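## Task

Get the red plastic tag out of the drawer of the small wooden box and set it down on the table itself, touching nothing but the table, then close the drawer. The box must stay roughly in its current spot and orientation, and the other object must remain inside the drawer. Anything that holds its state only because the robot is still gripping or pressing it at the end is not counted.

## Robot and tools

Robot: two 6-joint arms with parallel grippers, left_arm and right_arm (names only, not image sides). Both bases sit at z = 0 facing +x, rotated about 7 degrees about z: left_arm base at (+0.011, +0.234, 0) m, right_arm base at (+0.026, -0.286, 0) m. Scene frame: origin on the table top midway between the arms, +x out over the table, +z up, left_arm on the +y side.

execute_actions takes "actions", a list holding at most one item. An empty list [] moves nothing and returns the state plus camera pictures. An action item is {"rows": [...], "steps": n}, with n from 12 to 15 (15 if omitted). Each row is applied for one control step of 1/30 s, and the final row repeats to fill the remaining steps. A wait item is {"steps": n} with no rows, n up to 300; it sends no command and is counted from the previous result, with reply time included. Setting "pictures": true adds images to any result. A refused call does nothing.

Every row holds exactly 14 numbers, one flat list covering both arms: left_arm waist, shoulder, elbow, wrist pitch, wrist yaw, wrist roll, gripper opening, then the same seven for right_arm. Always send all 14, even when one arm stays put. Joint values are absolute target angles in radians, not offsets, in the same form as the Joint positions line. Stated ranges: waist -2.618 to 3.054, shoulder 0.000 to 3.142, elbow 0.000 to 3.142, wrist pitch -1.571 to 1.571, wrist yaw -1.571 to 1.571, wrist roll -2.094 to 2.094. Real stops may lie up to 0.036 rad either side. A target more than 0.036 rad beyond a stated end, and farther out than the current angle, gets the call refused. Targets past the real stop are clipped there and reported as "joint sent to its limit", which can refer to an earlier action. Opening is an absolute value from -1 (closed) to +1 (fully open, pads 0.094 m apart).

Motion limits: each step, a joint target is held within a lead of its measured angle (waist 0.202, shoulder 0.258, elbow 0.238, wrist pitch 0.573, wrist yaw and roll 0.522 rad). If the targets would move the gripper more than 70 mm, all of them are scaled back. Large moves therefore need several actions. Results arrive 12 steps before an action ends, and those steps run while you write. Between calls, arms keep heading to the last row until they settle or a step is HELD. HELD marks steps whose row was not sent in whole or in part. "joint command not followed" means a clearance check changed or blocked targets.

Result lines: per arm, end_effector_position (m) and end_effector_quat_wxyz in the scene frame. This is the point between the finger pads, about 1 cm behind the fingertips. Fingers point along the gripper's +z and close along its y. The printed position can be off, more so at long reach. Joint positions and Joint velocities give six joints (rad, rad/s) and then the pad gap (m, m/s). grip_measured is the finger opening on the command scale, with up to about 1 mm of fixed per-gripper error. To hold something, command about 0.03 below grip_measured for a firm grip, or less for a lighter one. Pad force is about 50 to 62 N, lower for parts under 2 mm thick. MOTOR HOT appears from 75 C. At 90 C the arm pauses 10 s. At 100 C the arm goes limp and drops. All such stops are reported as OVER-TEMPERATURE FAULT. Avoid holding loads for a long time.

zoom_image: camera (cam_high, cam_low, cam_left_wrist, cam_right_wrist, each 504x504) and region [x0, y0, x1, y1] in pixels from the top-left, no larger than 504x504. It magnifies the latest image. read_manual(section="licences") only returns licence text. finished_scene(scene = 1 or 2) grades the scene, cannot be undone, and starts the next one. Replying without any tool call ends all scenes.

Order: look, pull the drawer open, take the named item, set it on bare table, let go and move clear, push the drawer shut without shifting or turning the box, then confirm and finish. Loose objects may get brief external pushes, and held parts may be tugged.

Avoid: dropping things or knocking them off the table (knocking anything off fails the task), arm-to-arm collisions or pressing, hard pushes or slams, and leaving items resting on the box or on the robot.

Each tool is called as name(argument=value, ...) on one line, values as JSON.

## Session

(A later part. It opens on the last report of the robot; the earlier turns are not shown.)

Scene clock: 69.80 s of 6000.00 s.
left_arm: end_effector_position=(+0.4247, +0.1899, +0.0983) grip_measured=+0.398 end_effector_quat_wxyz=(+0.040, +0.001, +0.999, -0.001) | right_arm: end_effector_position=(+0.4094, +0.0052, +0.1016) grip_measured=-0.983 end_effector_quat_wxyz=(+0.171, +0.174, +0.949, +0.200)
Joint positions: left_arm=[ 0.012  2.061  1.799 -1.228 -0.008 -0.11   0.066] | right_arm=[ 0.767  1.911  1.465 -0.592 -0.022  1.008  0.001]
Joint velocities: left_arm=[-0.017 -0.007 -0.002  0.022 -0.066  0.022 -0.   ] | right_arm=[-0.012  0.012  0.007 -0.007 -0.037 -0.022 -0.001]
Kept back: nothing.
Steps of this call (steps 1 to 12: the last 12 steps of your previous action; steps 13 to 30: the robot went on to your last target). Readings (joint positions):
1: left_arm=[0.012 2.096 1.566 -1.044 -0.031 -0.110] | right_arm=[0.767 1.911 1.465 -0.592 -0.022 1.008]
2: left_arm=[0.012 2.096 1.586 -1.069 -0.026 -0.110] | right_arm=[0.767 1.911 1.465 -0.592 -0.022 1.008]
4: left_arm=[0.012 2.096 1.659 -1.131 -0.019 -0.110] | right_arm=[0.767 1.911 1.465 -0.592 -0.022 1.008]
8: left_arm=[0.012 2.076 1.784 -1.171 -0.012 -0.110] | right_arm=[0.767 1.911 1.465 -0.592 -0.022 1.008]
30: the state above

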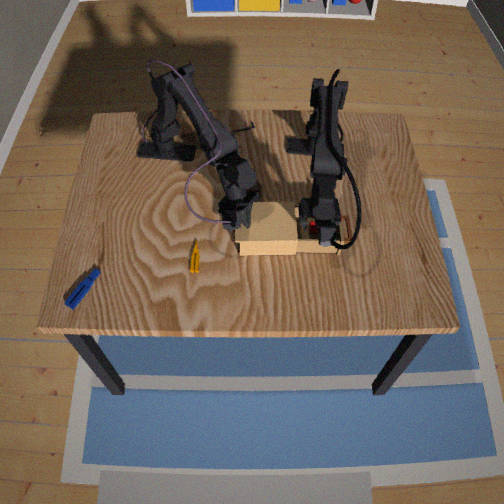

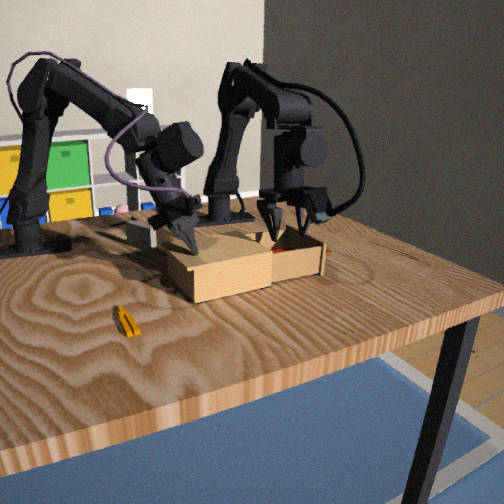

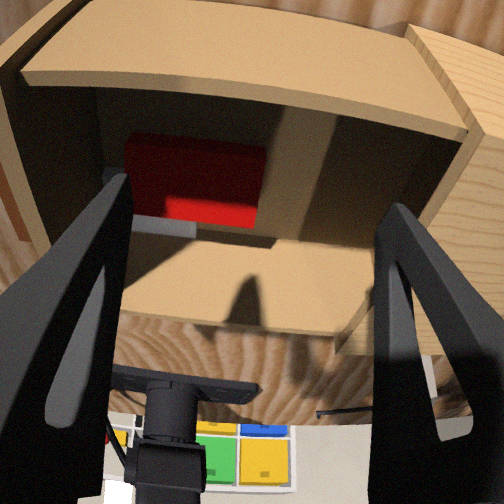

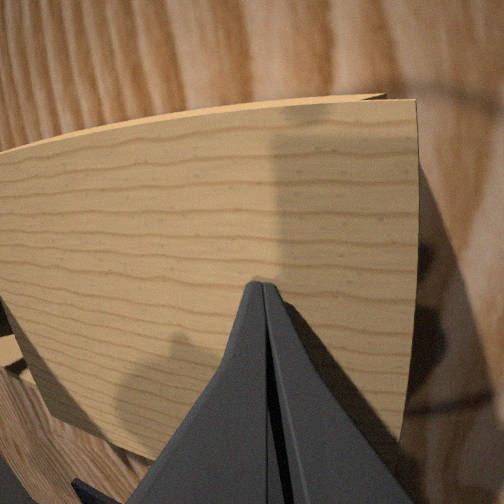

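execute_actions(actions=[{"rows":[[0.02,2.05,1.83,-1.26,0,-0.4,0.3,0.765,1.96,1.44,-0.66,0,1.0,-1],[0.03,2.05,1.84,-1.29,0,-0.7,0.25,0.765,1.96,1.44,-0.66,0,1.0,-1],[0.04,2.05,1.84,-1.32,0,-1.0,0.2,0.765,1.96,1.44,-0.66,0,1.0,-1],[0.05,2.05,1.84,-1.34,0,-1.3,0.15,0.765,1.96,1.44,-0.66,0,1.0,-1],[0.05,2.05,1.83,-1.34,0,-1.62,0.1,0.765,1.96,1.44,-0.66,0,1.0,-1],[0.05,2.05,1.83,-1.34,0,-1.62,0.1,0.765,1.96,1.44,-0.66,0,1.0,-1],[0.05,2.05,1.83,-1.34,0,-1.62,0.1,0.765,1.96,1.44,-0.66,0,1.0,-1],[0.05,2.05,1.83,-1.34,0,-1.62,0.1,0.765,1.96,1.44,-0.66,0,1.0,-1],[0.05,2.055,1.79,-1.30,0,-1.62,0.1,0.765,1.96,1.44,-0.66,0,1.0,-1],[0.05,2.06,1.75,-1.26,0,-1.62,0.1,0.765,1.96,1.44,-0.66,0,1.0,-1],[0.05,2.065,1.71,-1.22,0,-1.62,0.1,0.765,1.96,1.44,-0.66,0,1.0,-1],[0.05,2.07,1.68,-1.18,0,-1.62,0.1,0.765,1.96,1.44,-0.66,0,1.0,-1]],"steps":15}])

execute_actions(actions=[{"steps":30}], pictures=true)

Scene clock: 75.93 s of 6000.00 s.
left_arm: end_effector_position=(+0.4205, +0.1909, +0.0980) grip_measured=+0.225 end_effector_quat_wxyz=(+0.031, -0.117, +0.993, -0.005) | right_arm: end_effector_position=(+0.4094, +0.0052, +0.1016) grip_measured=-0.983 end_effector_quat_wxyz=(+0.171, +0.174, +0.949, +0.200)
Joint positions: left_arm=[ 0.014  2.061  1.799 -1.245 -0.005 -0.345  0.058] | right_arm=[ 0.767  1.911  1.465 -0.592 -0.022  1.008  0.001]
Joint velocities: left_arm=[ 0.081 -0.007  0.007 -0.359  0.095 -2.806 -0.046] | right_arm=[-0.017 -0.012  0.002 -0.022 -0.007 -0.022  0.001]
Steps of this call (steps 1 to 15: the robot went on to your last target; steps 16 to 90: nothing new was sent; then 3.03 s passed at rest; steps 91 to 93: the first 3 steps of this action). Readings (joint positions):
91: left_arm=[0.012 2.061 1.799 -1.230 -0.007 -0.154] | right_arm=[0.767 1.911 1.465 -0.592 -0.022 1.008]
92: left_arm=[0.012 2.061 1.799 -1.235 -0.006 -0.246] | right_arm=[0.767 1.911 1.465 -0.592 -0.022 1.008]
93: the state above

Scene clock: 76.93 s of 6000.00 s.
left_arm: end_effector_position=(+0.4023, +0.2055, +0.0598) grip_measured=+0.102 end_effector_quat_wxyz=(+0.008, +0.693, -0.721, -0.009) | right_arm: end_effector_position=(+0.4094, +0.0052, +0.1016) grip_measured=-0.983 end_effector_quat_wxyz=(+0.171, +0.174, +0.949, +0.200)
Joint positions: left_arm=[ 0.048  2.084  1.683 -1.193  0.    -1.609  0.052] | right_arm=[ 0.767  1.911  1.465 -0.592 -0.022  1.008  0.001]
Joint velocities: left_arm=[-0.007 -0.002 -0.017  0.022  0.022 -0.081  0.001] | right_arm=[ 0.007 -0.012 -0.007 -0.037  0.022  0.051  0.002]
Kept back: nothing.
Steps of this call (steps 1 to 12: the last 12 steps of your previous action; steps 13 to 30: the robot went on to your last target). Readings (joint positions):
1: left_arm=[0.019 2.061 1.799 -1.259 -0.003 -0.444] | right_arm=[0.767 1.911 1.465 -0.592 -0.022 1.008]
2: left_arm=[0.025 2.061 1.799 -1.273 -0.002 -0.544] | right_arm=[0.767 1.911 1.465 -0.592 -0.022 1.008]
4: left_arm=[0.038 2.061 1.799 -1.294 -0.002 -0.743] | right_arm=[0.767 1.911 1.465 -0.592 -0.022 1.008]
8: left_arm=[0.048 2.061 1.778 -1.283 -0.002 -1.141] | right_arm=[0.767 1.911 1.465 -0.592 -0.022 1.008]
30: the state above

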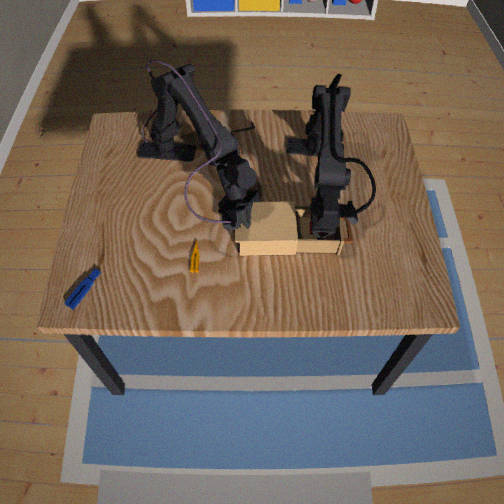

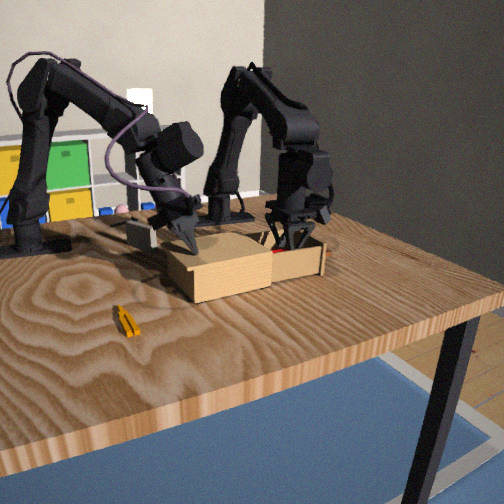

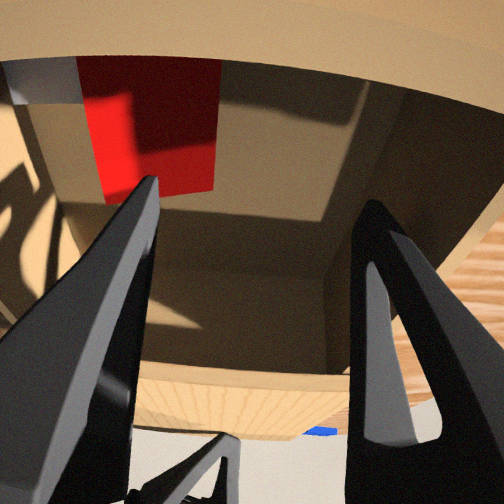

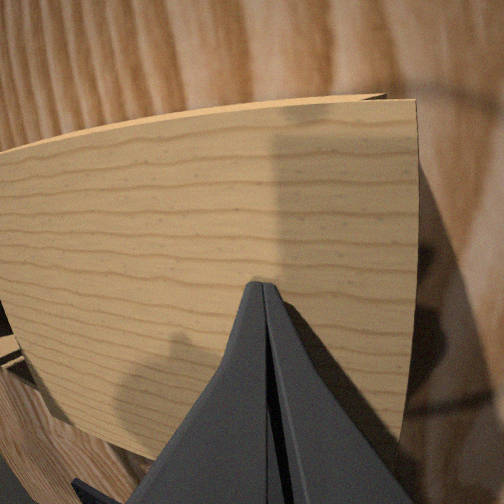

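execute_actions(actions=[{"rows":[[0.05,2.05,1.66,-1.19,0,-1.62,0.08,0.765,1.96,1.44,-0.66,0,1.0,-1],[0.05,2.025,1.62,-1.18,0,-1.62,0.06,0.765,1.96,1.44,-0.66,0,1.0,-1],[0.052,2.0,1.58,-1.17,0,-1.62,0.04,0.765,1.96,1.44,-0.66,0,1.0,-1],[0.054,1.975,1.54,-1.16,0,-1.62,0.04,0.765,1.96,1.44,-0.66,0,1.0,-1],[0.056,1.95,1.505,-1.15,0,-1.62,0.04,0.765,1.96,1.44,-0.66,0,1.0,-1],[0.056,1.93,1.475,-1.135,0,-1.62,0.04,0.765,1.96,1.44,-0.66,0,1.0,-1],[0.056,1.935,1.455,-1.11,0,-1.62,0.04,0.765,1.96,1.44,-0.66,0,1.0,-1],[0.056,1.94,1.435,-1.085,0,-1.62,0.04,0.765,1.96,1.44,-0.66,0,1.0,-1]],"steps":15}])

execute_actions(actions=[{"steps":26}], pictures=true)

Scene clock: 79.50 s of 6000.00 s.
left_arm: end_effector_position=(+0.3985, +0.2058, +0.0578) grip_measured=+0.051 end_effector_quat_wxyz=(+0.007, +0.695, -0.719, -0.008) | right_arm: end_effector_position=(+0.4094, +0.0052, +0.1016) grip_measured=-0.983 end_effector_quat_wxyz=(+0.171, +0.174, +0.949, +0.200)
Joint positions: left_arm=[ 0.048  2.067  1.65  -1.173  0.    -1.612  0.049] | right_arm=[ 0.767  1.911  1.465 -0.592 -0.022  1.008  0.001]
Joint velocities: left_arm=[-0.002 -0.418 -0.842  0.286 -0.022  0.007 -0.018] | right_arm=[ 0.002  0.007  0.002 -0.051  0.022  0.022 -0.   ]
Steps of this call (steps 1 to 15: the robot went on to your last target; steps 16 to 74: nothing new was sent; steps 75 to 77: the first 3 steps of this action). Readings (joint positions):
75: left_arm=[0.048 2.084 1.683 -1.193 0.000 -1.612] | right_arm=[0.767 1.911 1.465 -0.592 -0.022 1.008]
76: left_arm=[0.048 2.080 1.673 -1.185 0.000 -1.612] | right_arm=[0.767 1.911 1.465 -0.592 -0.022 1.008]
77: the state above

Scene clock: 80.37 s of 6000.00 s.
left_arm: end_effector_position=(+0.3621, +0.2085, +0.0447) grip_measured=+0.042 end_effector_quat_wxyz=(+0.015, +0.695, -0.719, -0.017) | right_arm: end_effector_position=(+0.4094, +0.0052, +0.1016) grip_measured=-0.983 end_effector_quat_wxyz=(+0.171, +0.174, +0.949, +0.200)
Joint positions: left_arm=[ 0.048  1.965  1.446 -1.098  0.    -1.613  0.049] | right_arm=[ 0.767  1.911  1.465 -0.592 -0.022  1.008  0.001]
Joint velocities: left_arm=[ 0.012 -0.002  0.002 -0.022  0.051  0.007  0.001] | right_arm=[-0.002  0.007 -0.017  0.022  0.007 -0.007 -0.   ]
Kept back: nothing.
Steps of this call (steps 1 to 12: the last 12 steps of your previous action; steps 13 to 26: the robot went on to your last target). Readings (joint positions):
1: left_arm=[0.048 2.049 1.616 -1.165 0.000 -1.612] | right_arm=[0.767 1.911 1.465 -0.592 -0.022 1.008]
2: left_arm=[0.048 2.028 1.579 -1.161 0.000 -1.612] | right_arm=[0.767 1.911 1.465 -0.592 -0.022 1.008]
4: left_arm=[0.048 1.987 1.509 -1.159 0.000 -1.612] | right_arm=[0.767 1.911 1.465 -0.592 -0.022 1.008]
8: left_arm=[0.048 1.965 1.450 -1.138 0.000 -1.613] | right_arm=[0.767 1.911 1.465 -0.592 -0.022 1.008]
26: the state above

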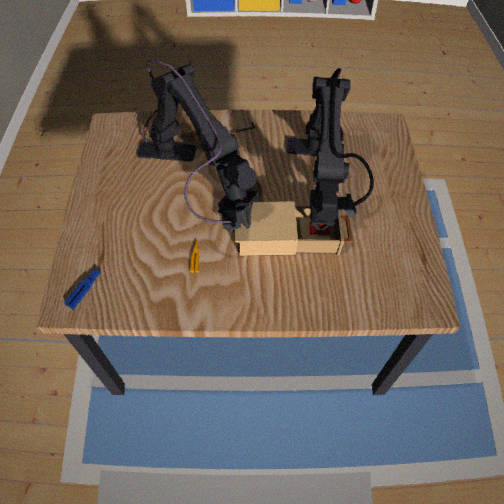

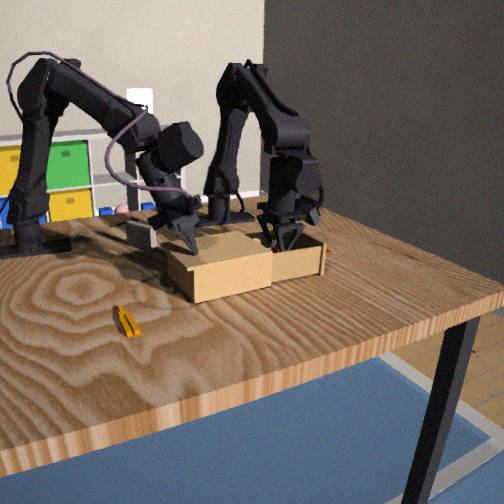

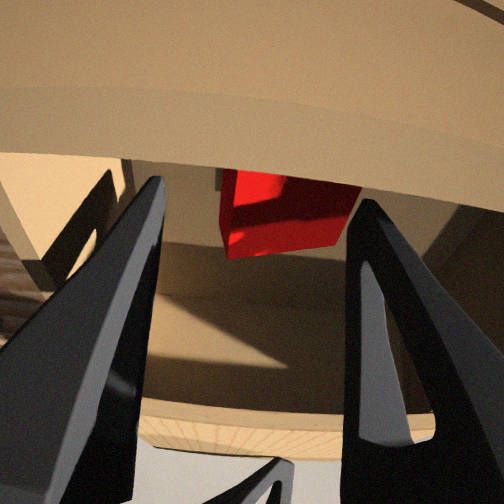

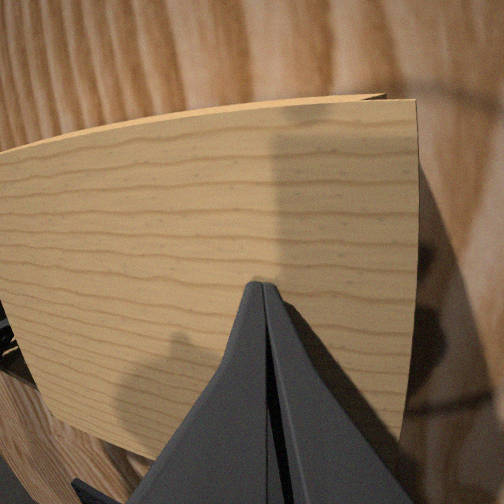

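execute_actions(actions=[{"rows":[[0.056,1.95,1.445,-1.08,0,-1.62,0.04,0.765,1.96,1.44,-0.66,0,1.0,-1],[0.056,1.96,1.45,-1.07,0,-1.62,0.04,0.765,1.96,1.44,-0.66,0,1.0,-1],[0.056,1.97,1.45,-1.06,0,-1.62,0.04,0.765,1.96,1.44,-0.66,0,1.0,-1],[0.056,1.97,1.435,-1.045,0,-1.62,0.04,0.765,1.96,1.44,-0.66,0,1.0,-1],[0.056,1.97,1.42,-1.03,0,-1.62,0.04,0.765,1.96,1.44,-0.66,0,1.0,-1],[0.056,1.972,1.405,-1.015,0,-1.62,0.04,0.765,1.96,1.44,-0.66,0,1.0,-1],[0.056,1.974,1.39,-1.0,0,-1.62,0.04,0.765,1.96,1.44,-0.66,0,1.0,-1],[0.056,1.976,1.375,-0.985,0,-1.62,0.04,0.765,1.96,1.44,-0.66,0,1.0,-1],[0.056,1.978,1.365,-0.975,0,-1.62,0.04,0.765,1.96,1.44,-0.66,0,1.0,-1]],"steps":15}])

execute_actions(actions=[{"steps":26}], pictures=true)

Scene clock: 81.57 s of 6000.00 s.
left_arm: end_effector_position=(+0.3634, +0.2084, +0.0446) grip_measured=+0.042 end_effector_quat_wxyz=(+0.014, +0.695, -0.719, -0.015) | right_arm: end_effector_position=(+0.4094, +0.0052, +0.1016) grip_measured=-0.983 end_effector_quat_wxyz=(+0.171, +0.174, +0.949, +0.200)
Joint positions: left_arm=[ 0.048  1.965  1.446 -1.092  0.    -1.613  0.049] | right_arm=[ 0.767  1.911  1.465 -0.592 -0.022  1.008  0.001]
Joint velocities: left_arm=[ 0.022  0.012 -0.027  0.11   0.022  0.022  0.001] | right_arm=[-0.012  0.002  0.012 -0.11  -0.022 -0.037 -0.001]
Steps of this call (steps 1 to 15: the robot went on to your last target; steps 16 to 33: nothing new was sent; steps 34 to 36: the first 3 steps of this action). Readings (joint positions):
34: left_arm=[0.048 1.965 1.446 -1.097 0.000 -1.613] | right_arm=[0.767 1.911 1.465 -0.592 -0.022 1.008]
35: left_arm=[0.048 1.965 1.446 -1.095 0.000 -1.613] | right_arm=[0.767 1.911 1.465 -0.592 -0.022 1.008]
36: the state above

Scene clock: 82.43 s of 6000.00 s.
left_arm: end_effector_position=(+0.3631, +0.2083, +0.0281) grip_measured=+0.042 end_effector_quat_wxyz=(+0.009, +0.695, -0.719, -0.009) | right_arm: end_effector_position=(+0.4094, +0.0052, +0.1016) grip_measured=-0.983 end_effector_quat_wxyz=(+0.171, +0.174, +0.949, +0.200)
Joint positions: left_arm=[ 0.048  1.97   1.384 -1.011  0.001 -1.613  0.049] | right_arm=[ 0.767  1.911  1.465 -0.592 -0.022  1.008  0.001]
Joint velocities: left_arm=[-0.012  0.002 -0.012 -0.037 -0.007  0.007 -0.   ] | right_arm=[-0.012 -0.002  0.002  0.11   0.037 -0.081  0.   ]
Kept back: nothing.
Steps of this call (steps 1 to 12: the last 12 steps of your previous action; steps 13 to 26: the robot went on to your last target). Readings (joint positions):
1: left_arm=[0.048 1.965 1.446 -1.087 0.000 -1.613] | right_arm=[0.767 1.911 1.465 -0.592 -0.022 1.008]
2: left_arm=[0.048 1.965 1.444 -1.078 0.000 -1.613] | right_arm=[0.767 1.911 1.465 -0.592 -0.022 1.008]
4: left_arm=[0.048 1.965 1.430 -1.053 0.000 -1.613] | right_arm=[0.767 1.911 1.465 -0.592 -0.022 1.008]
8: left_arm=[0.048 1.970 1.384 -1.016 0.001 -1.613] | right_arm=[0.767 1.911 1.465 -0.592 -0.022 1.008]
26: the state above

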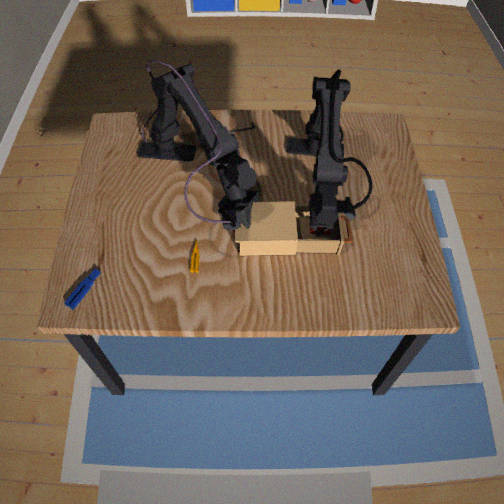

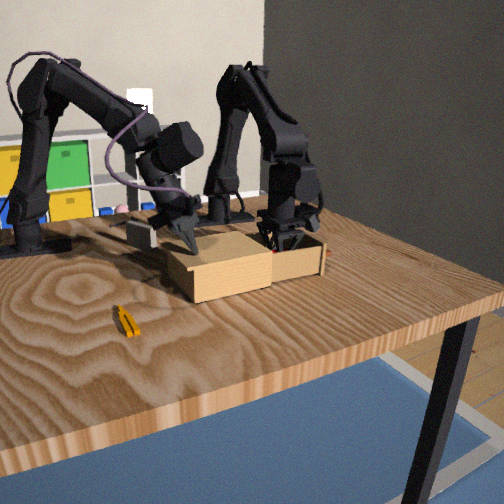

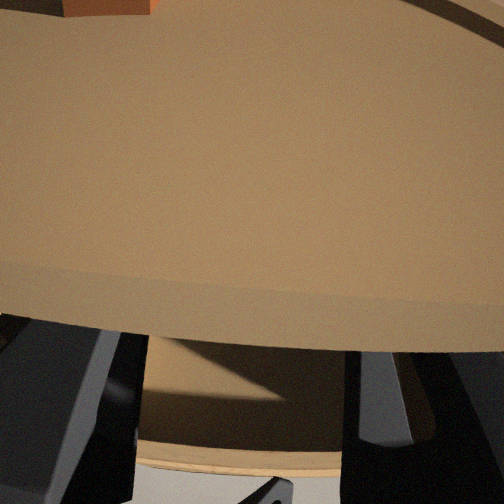

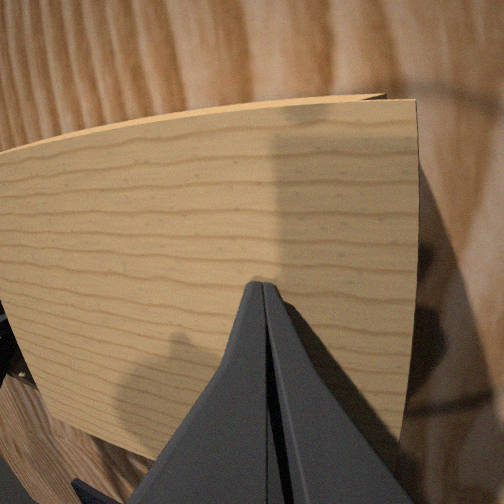

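execute_actions(actions=[{"rows":[[0.056,1.96,1.41,-1.02,0,-1.62,0.08,0.765,1.96,1.44,-0.66,0,1.0,-1],[0.056,1.96,1.44,-1.05,0,-1.62,0.1,0.765,1.96,1.44,-0.66,0,1.0,-1],[0.056,1.97,1.46,-1.07,0,-1.62,0.12,0.765,1.96,1.44,-0.66,0,1.0,-1],[0.056,1.98,1.47,-1.07,0,-1.62,0.12,0.765,1.96,1.44,-0.66,0,1.0,-1],[0.056,1.99,1.48,-1.07,0,-1.62,0.12,0.765,1.96,1.44,-0.66,0,1.0,-1],[0.056,1.995,1.48,-1.07,0,-1.62,0.12,0.765,1.96,1.44,-0.66,0,1.0,-1],[0.056,1.995,1.465,-1.055,0,-1.62,0.12,0.765,1.96,1.44,-0.66,0,1.0,-1],[0.056,1.995,1.45,-1.04,0,-1.62,0.12,0.765,1.96,1.44,-0.66,0,1.0,-1],[0.056,1.995,1.435,-1.025,0,-1.62,0.12,0.765,1.96,1.44,-0.66,0,1.0,-1],[0.056,1.995,1.42,-1.01,0,-1.62,0.12,0.765,1.96,1.44,-0.66,0,1.0,-1],[0.056,1.995,1.405,-1.0,0,-1.62,0.12,0.765,1.96,1.44,-0.66,0,1.0,-1],[0.056,1.998,1.39,-0.99,0,-1.62,0.12,0.765,1.96,1.44,-0.66,0,1.0,-1],[0.056,2.0,1.38,-0.98,0,-1.62,0.12,0.765,1.96,1.44,-0.66,0,1.0,-1]],"steps":15}])

execute_actions(actions=[{"steps":30}])

Scene clock: 83.77 s of 6000.00 s.
left_arm: end_effector_position=(+0.3652, +0.2081, +0.0309) grip_measured=+0.109 end_effector_quat_wxyz=(+0.008, +0.695, -0.719, -0.008) | right_arm: end_effector_position=(+0.4094, +0.0052, +0.1016) grip_measured=-0.983 end_effector_quat_wxyz=(+0.171, +0.174, +0.949, +0.200)
Joint positions: left_arm=[ 0.048  1.972  1.399 -1.021  0.001 -1.613  0.052] | right_arm=[ 0.767  1.911  1.465 -0.592 -0.022  1.008  0.001]
Joint velocities: left_arm=[-0.032  0.046  0.295 -0.256  0.007  0.051  0.019] | right_arm=[-0.002  0.002  0.002 -0.037 -0.022 -0.081 -0.   ]
Steps of this call (steps 1 to 15: the robot went on to your last target; steps 16 to 37: nothing new was sent; steps 38 to 40: the first 3 steps of this action). Readings (joint positions):
38: left_arm=[0.048 1.970 1.385 -1.011 0.001 -1.613] | right_arm=[0.767 1.911 1.465 -0.592 -0.022 1.008]
39: left_arm=[0.048 1.970 1.391 -1.014 0.001 -1.613] | right_arm=[0.767 1.911 1.465 -0.592 -0.022 1.008]
40: the state above

Scene clock: 84.77 s of 6000.00 s.
left_arm: end_effector_position=(+0.3715, +0.2075, +0.0284) grip_measured=+0.118 end_effector_quat_wxyz=(+0.004, +0.695, -0.719, -0.003) | right_arm: end_effector_position=(+0.4094, +0.0052, +0.1016) grip_measured=-0.983 end_effector_quat_wxyz=(+0.171, +0.174, +0.949, +0.200)
Joint positions: left_arm=[ 0.048  1.986  1.409 -1.004  0.002 -1.614  0.053] | right_arm=[ 0.767  1.911  1.465 -0.592 -0.022  1.008  0.001]
Joint velocities: left_arm=[ 0.007  0.002  0.002 -0.066 -0.022  0.022  0.   ] | right_arm=[-0.012 -0.007  0.002 -0.007 -0.022  0.007 -0.   ]
Kept back: nothing.
Steps of this call (steps 1 to 12: the last 12 steps of your previous action; steps 13 to 30: the robot went on to your last target). Readings (joint positions):
1: left_arm=[0.048 1.974 1.410 -1.030 0.001 -1.613] | right_arm=[0.767 1.911 1.465 -0.592 -0.022 1.008]
2: left_arm=[0.048 1.977 1.424 -1.035 0.001 -1.613] | right_arm=[0.767 1.911 1.465 -0.592 -0.022 1.008]
4: left_arm=[0.048 1.980 1.441 -1.035 0.001 -1.613] | right_arm=[0.767 1.911 1.465 -0.592 -0.022 1.008]
8: left_arm=[0.048 1.985 1.437 -1.026 0.001 -1.613] | right_arm=[0.767 1.911 1.465 -0.592 -0.022 1.008]
30: the state above
All arms were judged still, so your last target was given up. Only a new action makes them travel on or press farther. Fingers that are still opening or closing keep moving.

execute_actions(actions=[])

Scene clock: 87.20 s of 6000.00 s.
left_arm: end_effector_position=(+0.3715, +0.2075, +0.0284) grip_measured=+0.118 end_effector_quat_wxyz=(+0.004, +0.695, -0.719, -0.003) | right_arm: end_effector_position=(+0.4094, +0.0052, +0.1016) grip_measured=-0.983 end_effector_quat_wxyz=(+0.171, +0.174, +0.949, +0.200)
Joint positions: left_arm=[ 0.048  1.986  1.409 -1.004  0.002 -1.614  0.053] | right_arm=[ 0.767  1.911  1.465 -0.592 -0.022  1.008  0.001]
Joint velocities: left_arm=[ 0.002  0.012 -0.012 -0.066 -0.081  0.037 -0.   ] | right_arm=[-0.002  0.002 -0.007  0.007 -0.037  0.007  0.001]
Kept back: nothing.
Steps of this call (steps 1 to 73: nothing new was sent). Readings (joint positions):
1: left_arm=[0.048 1.986 1.409 -1.004 0.002 -1.614] | right_arm=[0.767 1.911 1.465 -0.592 -0.022 1.008]
2: left_arm=[0.048 1.986 1.409 -1.004 0.002 -1.614] | right_arm=[0.767 1.911 1.465 -0.592 -0.022 1.008]
4: left_arm=[0.048 1.986 1.409 -1.004 0.002 -1.614] | right_arm=[0.767 1.911 1.465 -0.592 -0.022 1.008]
8: left_arm=[0.048 1.986 1.409 -1.004 0.002 -1.614] | right_arm=[0.767 1.911 1.465 -0.592 -0.022 1.008]
73: the state above

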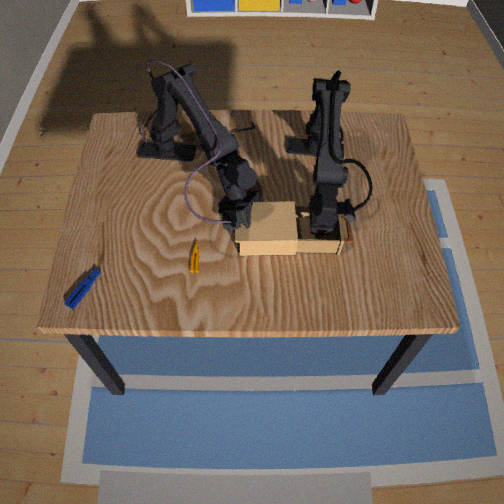

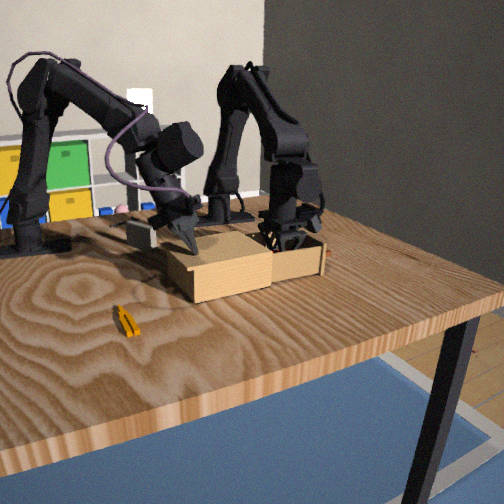

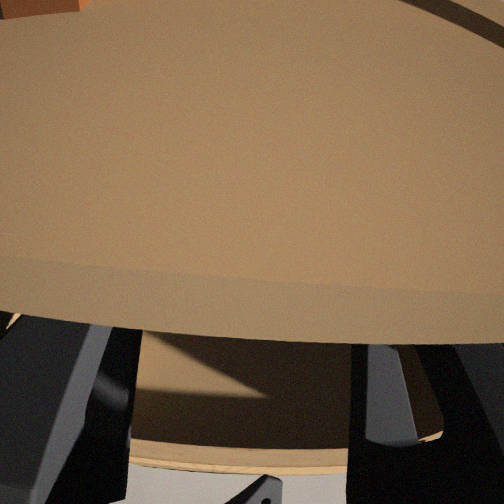

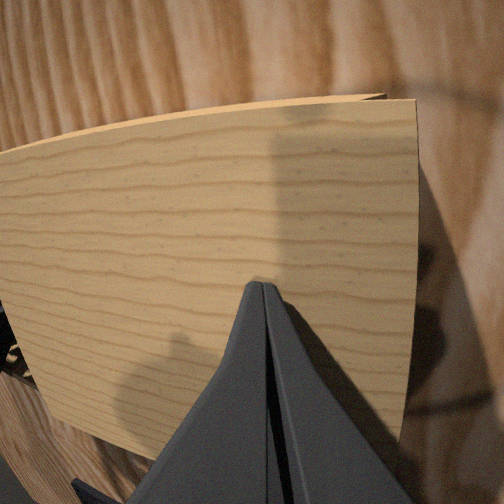

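execute_actions(actions=[{"rows":[[0.056,2.02,1.36,-0.96,0,-1.62,0.0,0.765,1.96,1.44,-0.66,0,1.0,-1],[0.056,2.02,1.36,-0.96,0,-1.62,0.0,0.765,1.96,1.44,-0.66,0,1.0,-1],[0.056,2.02,1.36,-0.96,0,-1.62,0.0,0.765,1.96,1.44,-0.66,0,1.0,-1],[0.056,2.02,1.36,-0.96,0,-1.62,0.0,0.765,1.96,1.44,-0.66,0,1.0,-1],[0.056,2.02,1.36,-0.96,0,-1.62,0.0,0.765,1.96,1.44,-0.66,0,1.0,-1],[0.056,2.02,1.36,-0.96,0,-1.62,0.0,0.765,1.96,1.44,-0.66,0,1.0,-1],[0.056,2.02,1.36,-0.96,0,-1.62,0.0,0.765,1.96,1.44,-0.66,0,1.0,-1],[0.056,2.02,1.36,-0.96,0,-1.62,0.0,0.765,1.96,1.44,-0.66,0,1.0,-1],[0.056,2.02,1.36,-0.96,0,-1.62,0.0,0.765,1.96,1.44,-0.66,0,1.0,-1],[0.056,2.02,1.36,-0.96,0,-1.62,-0.3,0.765,1.96,1.44,-0.66,0,1.0,-1]],"steps":15}])

execute_actions(actions=[{"steps":22}], pictures=true)

Scene clock: 88.07 s of 6000.00 s.
left_arm: end_effector_position=(+0.3695, +0.2077, +0.0275) grip_measured=+0.005 end_effector_quat_wxyz=(+0.006, +0.695, -0.719, -0.006) | right_arm: end_effector_position=(+0.4094, +0.0052, +0.1016) grip_measured=-0.983 end_effector_quat_wxyz=(+0.171, +0.174, +0.949, +0.200)
Joint positions: left_arm=[ 0.048  1.986  1.405 -1.007  0.002 -1.614  0.047] | right_arm=[ 0.767  1.911  1.465 -0.592 -0.022  1.008  0.001]
Joint velocities: left_arm=[-0.007  0.002  0.012  0.007  0.037  0.007 -0.005] | right_arm=[-0.007 -0.012  0.007  0.037  0.022 -0.007  0.001]
Steps of this call (steps 1 to 23: nothing new was sent; steps 24 to 26: the first 3 steps of this action). Readings (joint positions):
24: left_arm=[0.048 1.986 1.407 -1.005 0.002 -1.614] | right_arm=[0.767 1.911 1.465 -0.592 -0.022 1.008]
25: left_arm=[0.048 1.986 1.405 -1.006 0.002 -1.614] | right_arm=[0.767 1.911 1.465 -0.592 -0.022 1.008]
26: the state above

Scene clock: 88.80 s of 6000.00 s.
left_arm: end_effector_position=(+0.3665, +0.2079, +0.0272) grip_measured=-0.260 end_effector_quat_wxyz=(+0.010, +0.695, -0.719, -0.010) | right_arm: end_effector_position=(+0.4094, +0.0052, +0.1016) grip_measured=-0.983 end_effector_quat_wxyz=(+0.171, +0.174, +0.949, +0.200)
Joint positions: left_arm=[ 0.048  1.986  1.404 -1.017  0.002 -1.614  0.035] | right_arm=[ 0.767  1.911  1.465 -0.592 -0.022  1.008  0.001]
Joint velocities: left_arm=[ 0.007 -0.002 -0.012  0.022 -0.022 -0.037 -0.   ] | right_arm=[-0.012 -0.002  0.012 -0.007 -0.051 -0.066 -0.001]
Kept back: nothing.
Steps of this call (steps 1 to 12: the last 12 steps of your previous action; steps 13 to 22: the robot went on to your last target). Readings (joint positions):
1: left_arm=[0.048 1.986 1.405 -1.007 0.002 -1.614] | right_arm=[0.767 1.911 1.465 -0.592 -0.022 1.008]
2: left_arm=[0.048 1.986 1.405 -1.007 0.002 -1.614] | right_arm=[0.767 1.911 1.465 -0.592 -0.022 1.008]
4: left_arm=[0.048 1.986 1.405 -1.007 0.002 -1.614] | right_arm=[0.767 1.911 1.465 -0.592 -0.022 1.008]
8: left_arm=[0.048 1.986 1.404 -1.017 0.002 -1.614] | right_arm=[0.767 1.911 1.465 -0.592 -0.022 1.008]
22: the state above

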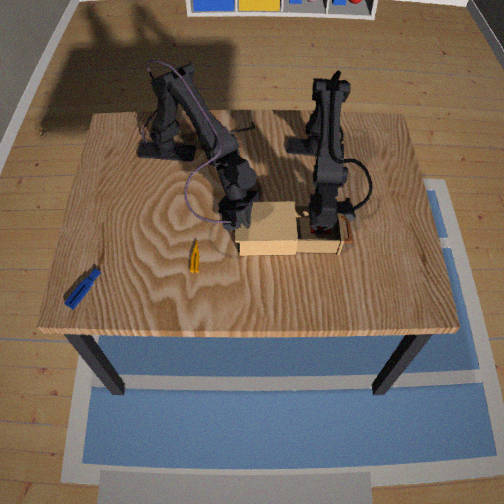

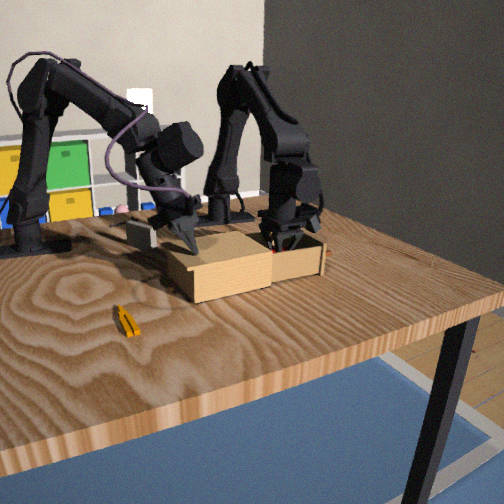

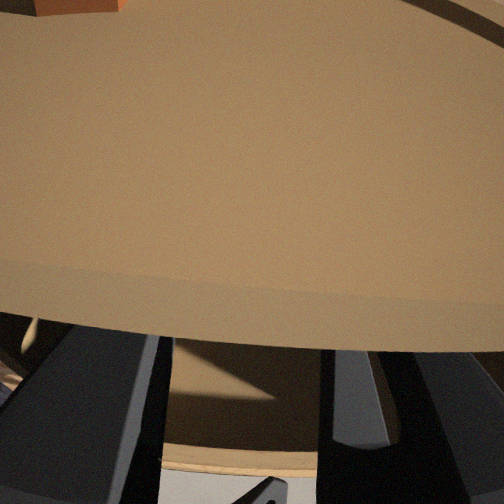

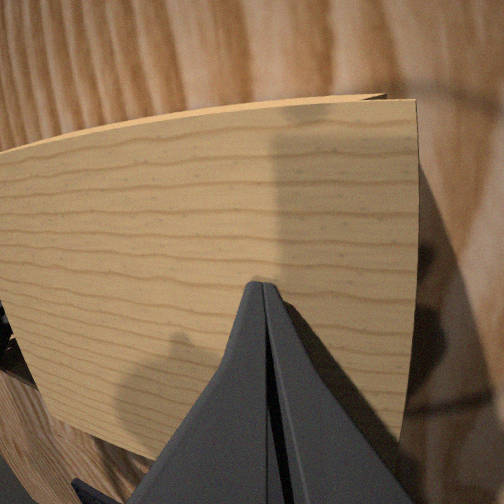

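execute_actions(actions=[{"rows":[[0.056,2.02,1.36,-0.96,0,-1.62,-0.4,0.765,1.96,1.44,-0.66,0,1.0,-1],[0.056,2.02,1.36,-0.96,0,-1.62,-0.4,0.765,1.96,1.44,-0.66,0,1.0,-1],[0.056,2.02,1.36,-0.96,0,-1.62,-0.4,0.765,1.96,1.44,-0.66,0,1.0,-1],[0.056,2.02,1.36,-0.96,0,-1.62,-0.4,0.765,1.96,1.44,-0.66,0,1.0,-1],[0.056,2.02,1.36,-0.96,0,-1.62,-0.4,0.765,1.96,1.44,-0.66,0,1.0,-1],[0.056,2.02,1.36,-0.96,0,-1.62,-0.4,0.765,1.96,1.44,-0.66,0,1.0,-1],[0.056,2.0,1.45,-1.02,0,-1.62,-0.4,0.765,1.96,1.44,-0.66,0,1.0,-1],[0.056,2.0,1.5,-1.06,0,-1.62,-0.4,0.765,1.96,1.44,-0.66,0,1.0,-1],[0.056,1.99,1.55,-1.12,0,-1.62,-0.4,0.765,1.96,1.44,-0.66,0,1.0,-1],[0.056,1.98,1.6,-1.18,0,-1.62,-0.4,0.765,1.96,1.44,-0.66,0,1.0,-1],[0.056,1.97,1.66,-1.26,0,-1.62,-0.4,0.765,1.96,1.44,-0.66,0,1.0,-1]],"steps":15}])

execute_actions(actions=[{"steps":28}], pictures=true)

Scene clock: 89.90 s of 6000.00 s.
left_arm: end_effector_position=(+0.3665, +0.2079, +0.0272) grip_measured=-0.260 end_effector_quat_wxyz=(+0.010, +0.695, -0.719, -0.010) | right_arm: end_effector_position=(+0.4094, +0.0052, +0.1016) grip_measured=-0.983 end_effector_quat_wxyz=(+0.171, +0.174, +0.949, +0.200)
Joint positions: left_arm=[ 0.048  1.986  1.404 -1.017  0.002 -1.614  0.035] | right_arm=[ 0.767  1.911  1.465 -0.592 -0.022  1.008  0.001]
Joint velocities: left_arm=[-0.002 -0.017 -0.002 -0.051  0.022  0.051 -0.   ] | right_arm=[ 0.002 -0.022 -0.002 -0.051  0.037 -0.081 -0.001]
Steps of this call (steps 1 to 15: the robot went on to your last target; steps 16 to 30: nothing new was sent; steps 31 to 33: the first 3 steps of this action). Readings (joint positions):
31: left_arm=[0.048 1.986 1.404 -1.017 0.002 -1.614] | right_arm=[0.767 1.911 1.465 -0.592 -0.022 1.008]
32: left_arm=[0.048 1.986 1.404 -1.017 0.002 -1.614] | right_arm=[0.767 1.911 1.465 -0.592 -0.022 1.008]
33: the state above

Scene clock: 90.83 s of 6000.00 s.
left_arm: end_effector_position=(+0.3844, +0.2064, +0.0866) grip_measured=-0.260 end_effector_quat_wxyz=(+0.003, +0.695, -0.719, -0.001) | right_arm: end_effector_position=(+0.4094, +0.0052, +0.1016) grip_measured=-0.983 end_effector_quat_wxyz=(+0.171, +0.174, +0.949, +0.200)
Joint positions: left_arm=[ 0.048  1.982  1.64  -1.235  0.003 -1.614  0.035] | right_arm=[ 0.767  1.911  1.465 -0.592 -0.022  1.008  0.001]
Joint velocities: left_arm=[ 0.002  0.007 -0.022  0.007  0.022  0.007  0.   ] | right_arm=[-0.002 -0.002 -0.012 -0.007  0.007 -0.022 -0.   ]
Kept back: nothing.
Steps of this call (steps 1 to 12: the last 12 steps of your previous action; steps 13 to 28: the robot went on to your last target). Readings (joint positions):
1: left_arm=[0.048 1.986 1.404 -1.017 0.002 -1.614] | right_arm=[0.767 1.911 1.465 -0.592 -0.022 1.008]
2: left_arm=[0.048 1.986 1.404 -1.017 0.002 -1.614] | right_arm=[0.767 1.911 1.465 -0.592 -0.022 1.008]
4: left_arm=[0.048 1.986 1.410 -1.022 0.002 -1.614] | right_arm=[0.767 1.911 1.465 -0.592 -0.022 1.008]
8: left_arm=[0.048 2.010 1.525 -1.103 0.003 -1.614] | right_arm=[0.767 1.911 1.465 -0.592 -0.022 1.008]
28: the state above

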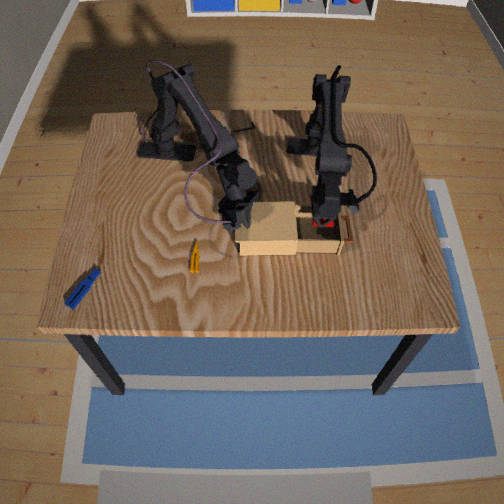

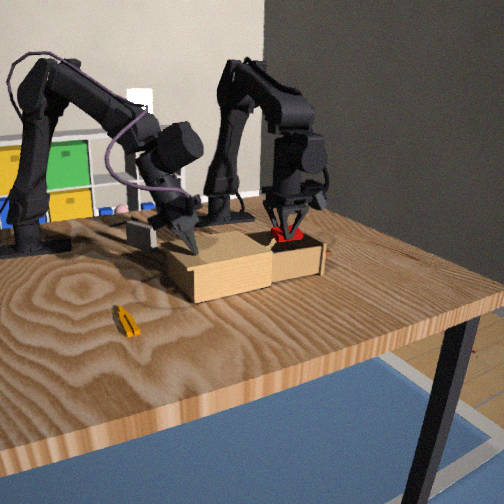

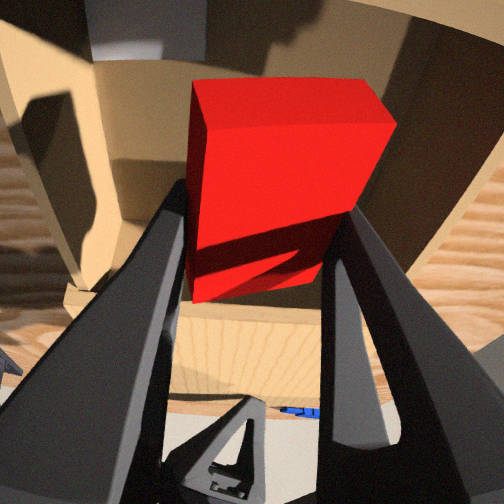

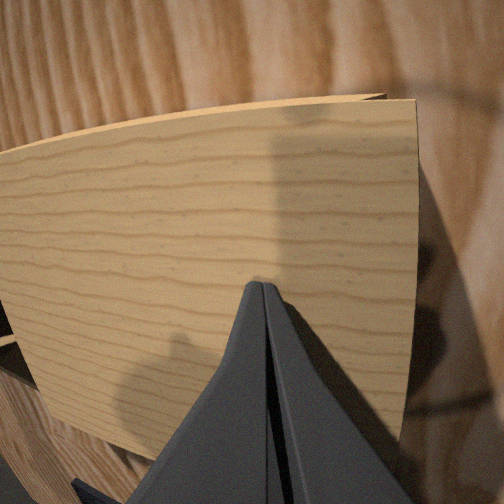

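execute_actions(actions=[{"rows":[[0.056,1.95,1.72,-1.33,0,-1.62,-0.35,0.765,1.96,1.44,-0.66,0,1.0,-1],[0.056,1.93,1.76,-1.4,0,-1.62,-0.35,0.765,1.96,1.44,-0.66,0,1.0,-1],[0.056,1.93,1.76,-1.4,0,-1.62,-0.35,0.765,1.96,1.44,-0.66,0,1.0,-1],[0.056,1.93,1.76,-1.4,0,-1.62,-0.35,0.765,1.96,1.44,-0.66,0,1.0,-1],[0.056,1.93,1.76,-1.4,0,-1.62,-0.35,0.765,1.96,1.44,-0.66,0,1.0,-1],[0.1,1.93,1.76,-1.4,0,-1.6,-0.35,0.765,1.96,1.44,-0.66,0,1.0,-1],[0.16,1.93,1.76,-1.4,0,-1.55,-0.35,0.765,1.96,1.44,-0.66,0,1.0,-1],[0.22,1.93,1.76,-1.4,0,-1.5,-0.35,0.765,1.96,1.44,-0.66,0,1.0,-1],[0.28,1.93,1.76,-1.4,0,-1.44,-0.35,0.765,1.96,1.44,-0.66,0,1.0,-1],[0.34,1.93,1.76,-1.4,0,-1.38,-0.35,0.765,1.96,1.44,-0.66,0,1.0,-1],[0.4,1.93,1.76,-1.4,0,-1.32,-0.35,0.765,1.96,1.44,-0.66,0,1.0,-1],[0.46,1.93,1.76,-1.4,0,-1.26,-0.35,0.765,1.96,1.44,-0.66,0,1.0,-1],[0.52,1.93,1.76,-1.4,0,-1.2,-0.35,0.765,1.96,1.44,-0.66,0,1.0,-1],[0.58,1.93,1.76,-1.4,0,-1.14,-0.35,0.765,1.96,1.44,-0.66,0,1.0,-1],[0.64,1.93,1.76,-1.4,0,-1.1,-0.35,0.765,1.96,1.44,-0.66,0,1.0,-1]],"steps":15}])

execute_actions(actions=[{"rows":[[0.64,1.93,1.76,-1.4,0,-1.1,-0.35,0.765,1.96,1.44,-0.66,0,1.0,-1],[0.64,1.93,1.76,-1.4,0,-1.1,-0.35,0.765,1.96,1.44,-0.66,0,1.0,-1],[0.64,1.94,1.72,-1.36,0,-1.1,-0.35,0.765,1.96,1.44,-0.66,0,1.0,-1],[0.64,1.95,1.68,-1.31,0,-1.1,-0.35,0.765,1.96,1.44,-0.66,0,1.0,-1],[0.64,1.96,1.64,-1.26,0,-1.1,-0.35,0.765,1.96,1.44,-0.66,0,1.0,-1],[0.64,1.965,1.6,-1.22,0,-1.1,-0.35,0.765,1.96,1.44,-0.66,0,1.0,-1],[0.64,1.97,1.56,-1.18,0,-1.1,-0.35,0.765,1.96,1.44,-0.66,0,1.0,-1],[0.64,1.975,1.52,-1.14,0,-1.1,-0.35,0.765,1.96,1.44,-0.66,0,1.0,-1],[0.64,1.98,1.48,-1.1,0,-1.1,-0.35,0.765,1.96,1.44,-0.66,0,1.0,-1],[0.64,1.98,1.44,-1.07,0,-1.1,-0.35,0.765,1.96,1.44,-0.66,0,1.0,-1],[0.64,1.98,1.41,-1.04,0,-1.1,-0.35,0.765,1.96,1.44,-0.66,0,1.0,-1],[0.64,1.98,1.39,-1.02,0,-1.1,-0.35,0.765,1.96,1.44,-0.66,0,1.0,-1]],"steps":15}])

execute_actions(actions=[{"steps":24}], pictures=true)

Scene clock: 92.93 s of 6000.00 s.
left_arm: end_effector_position=(+0.3818, +0.2066, +0.0984) grip_measured=-0.260 end_effector_quat_wxyz=(+0.007, +0.695, -0.719, -0.006) | right_arm: end_effector_position=(+0.4094, +0.0052, +0.1016) grip_measured=-0.983 end_effector_quat_wxyz=(+0.171, +0.174, +0.949, +0.200)
Joint positions: left_arm=[ 0.048  1.981  1.685 -1.295  0.003 -1.614  0.035] | right_arm=[ 0.767  1.911  1.465 -0.592 -0.022  1.008  0.001]
Joint velocities: left_arm=[ 0.012 -0.144  0.618 -0.637 -0.007  0.051  0.001] | right_arm=[-0.017 -0.007 -0.002  0.022 -0.007 -0.037  0.001]
Steps of this call (steps 1 to 30: the robot went on to your last target; steps 31 to 60: nothing new was sent; steps 61 to 63: the first 3 steps of this action). Readings (joint positions):
61: left_arm=[0.048 1.982 1.648 -1.247 0.003 -1.614] | right_arm=[0.767 1.911 1.465 -0.592 -0.022 1.008]
62: left_arm=[0.048 1.982 1.665 -1.270 0.003 -1.614] | right_arm=[0.767 1.911 1.465 -0.592 -0.022 1.008]
63: the state above

Scene clock: 93.43 s of 6000.00 s.
left_arm: end_effector_position=(+0.3301, +0.4218, +0.1205) grip_measured=-0.260 end_effector_quat_wxyz=(+0.000, +0.767, -0.641, +0.002) | right_arm: end_effector_position=(+0.4094, +0.0052, +0.1016) grip_measured=-0.983 end_effector_quat_wxyz=(+0.171, +0.174, +0.949, +0.200)
Joint positions: left_arm=[ 0.654  1.952  1.732 -1.351  0.003 -1.22   0.035] | right_arm=[ 0.767  1.911  1.465 -0.592 -0.022  1.008  0.001]
Joint velocities: left_arm=[ 0.926  0.017  0.002 -0.007 -0.256  0.696 -0.   ] | right_arm=[ 0.017  0.007  0.012  0.066 -0.022 -0.037  0.   ]
Steps of this call (steps 1 to 12: the last 12 steps of your previous action; steps 13 to 15: the first 3 steps of this action). Readings (joint positions):
13: left_arm=[0.561 1.952 1.732 -1.350 0.019 -1.283] | right_arm=[0.767 1.911 1.465 -0.592 -0.022 1.008]
14: left_arm=[0.615 1.952 1.732 -1.351 0.012 -1.248] | right_arm=[0.767 1.911 1.465 -0.592 -0.022 1.008]
15: the state above

Scene clock: 94.23 s of 6000.00 s.
left_arm: end_effector_position=(+0.3092, +0.4042, +0.0192) grip_measured=-0.260 end_effector_quat_wxyz=(+0.042, +0.725, -0.688, -0.012) | right_arm: end_effector_position=(+0.4094, +0.0052, +0.1016) grip_measured=-0.983 end_effector_quat_wxyz=(+0.171, +0.174, +0.949, +0.200)
Joint positions: left_arm=[ 0.64   2.001  1.388 -1.044  0.002 -1.108  0.035] | right_arm=[ 0.767  1.911  1.465 -0.592 -0.022  1.008  0.001]
Joint velocities: left_arm=[ 0.017 -0.002  0.002  0.007 -0.037 -0.051  0.001] | right_arm=[-0.002  0.007 -0.002  0.037  0.007  0.051 -0.001]
Kept back: nothing.
Steps of this call (steps 1 to 12: the last 12 steps of your previous action; steps 13 to 24: the robot went on to your last target). Readings (joint positions):
1: left_arm=[0.678 1.952 1.725 -1.344 -0.005 -1.198] | right_arm=[0.767 1.911 1.465 -0.592 -0.022 1.008]
2: left_arm=[0.686 1.952 1.709 -1.331 -0.010 -1.180] | right_arm=[0.767 1.911 1.465 -0.592 -0.022 1.008]
4: left_arm=[0.676 1.952 1.647 -1.282 -0.011 -1.154] | right_arm=[0.767 1.911 1.465 -0.592 -0.022 1.008]
8: left_arm=[0.643 1.970 1.481 -1.169 -0.002 -1.126] | right_arm=[0.767 1.911 1.465 -0.592 -0.022 1.008]
24: the state above

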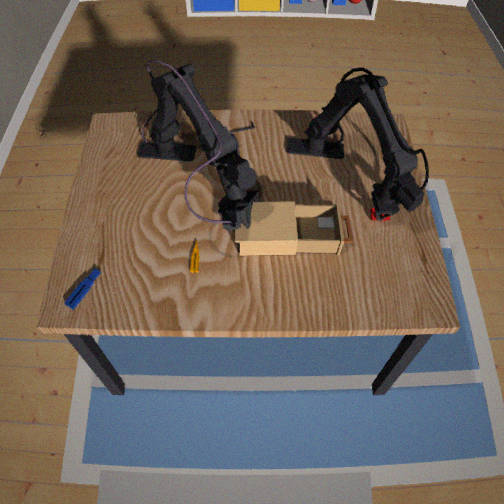

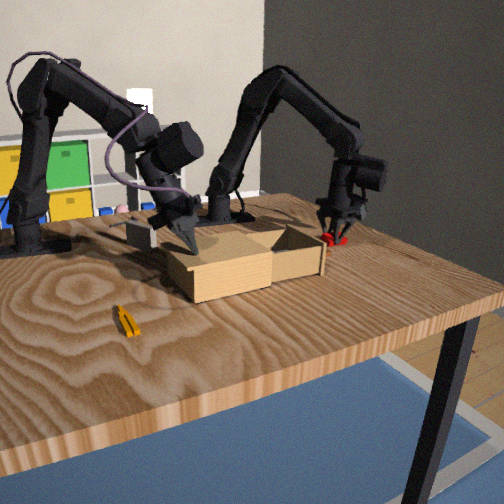

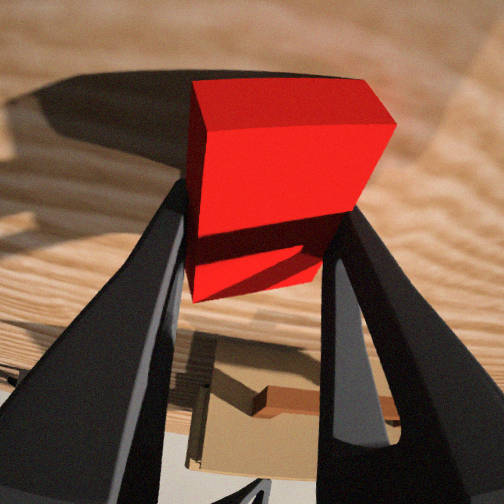

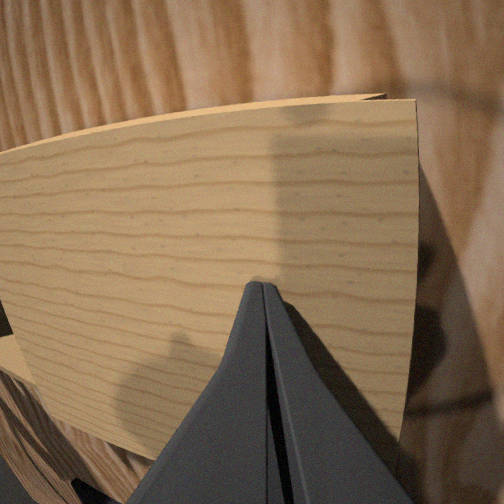

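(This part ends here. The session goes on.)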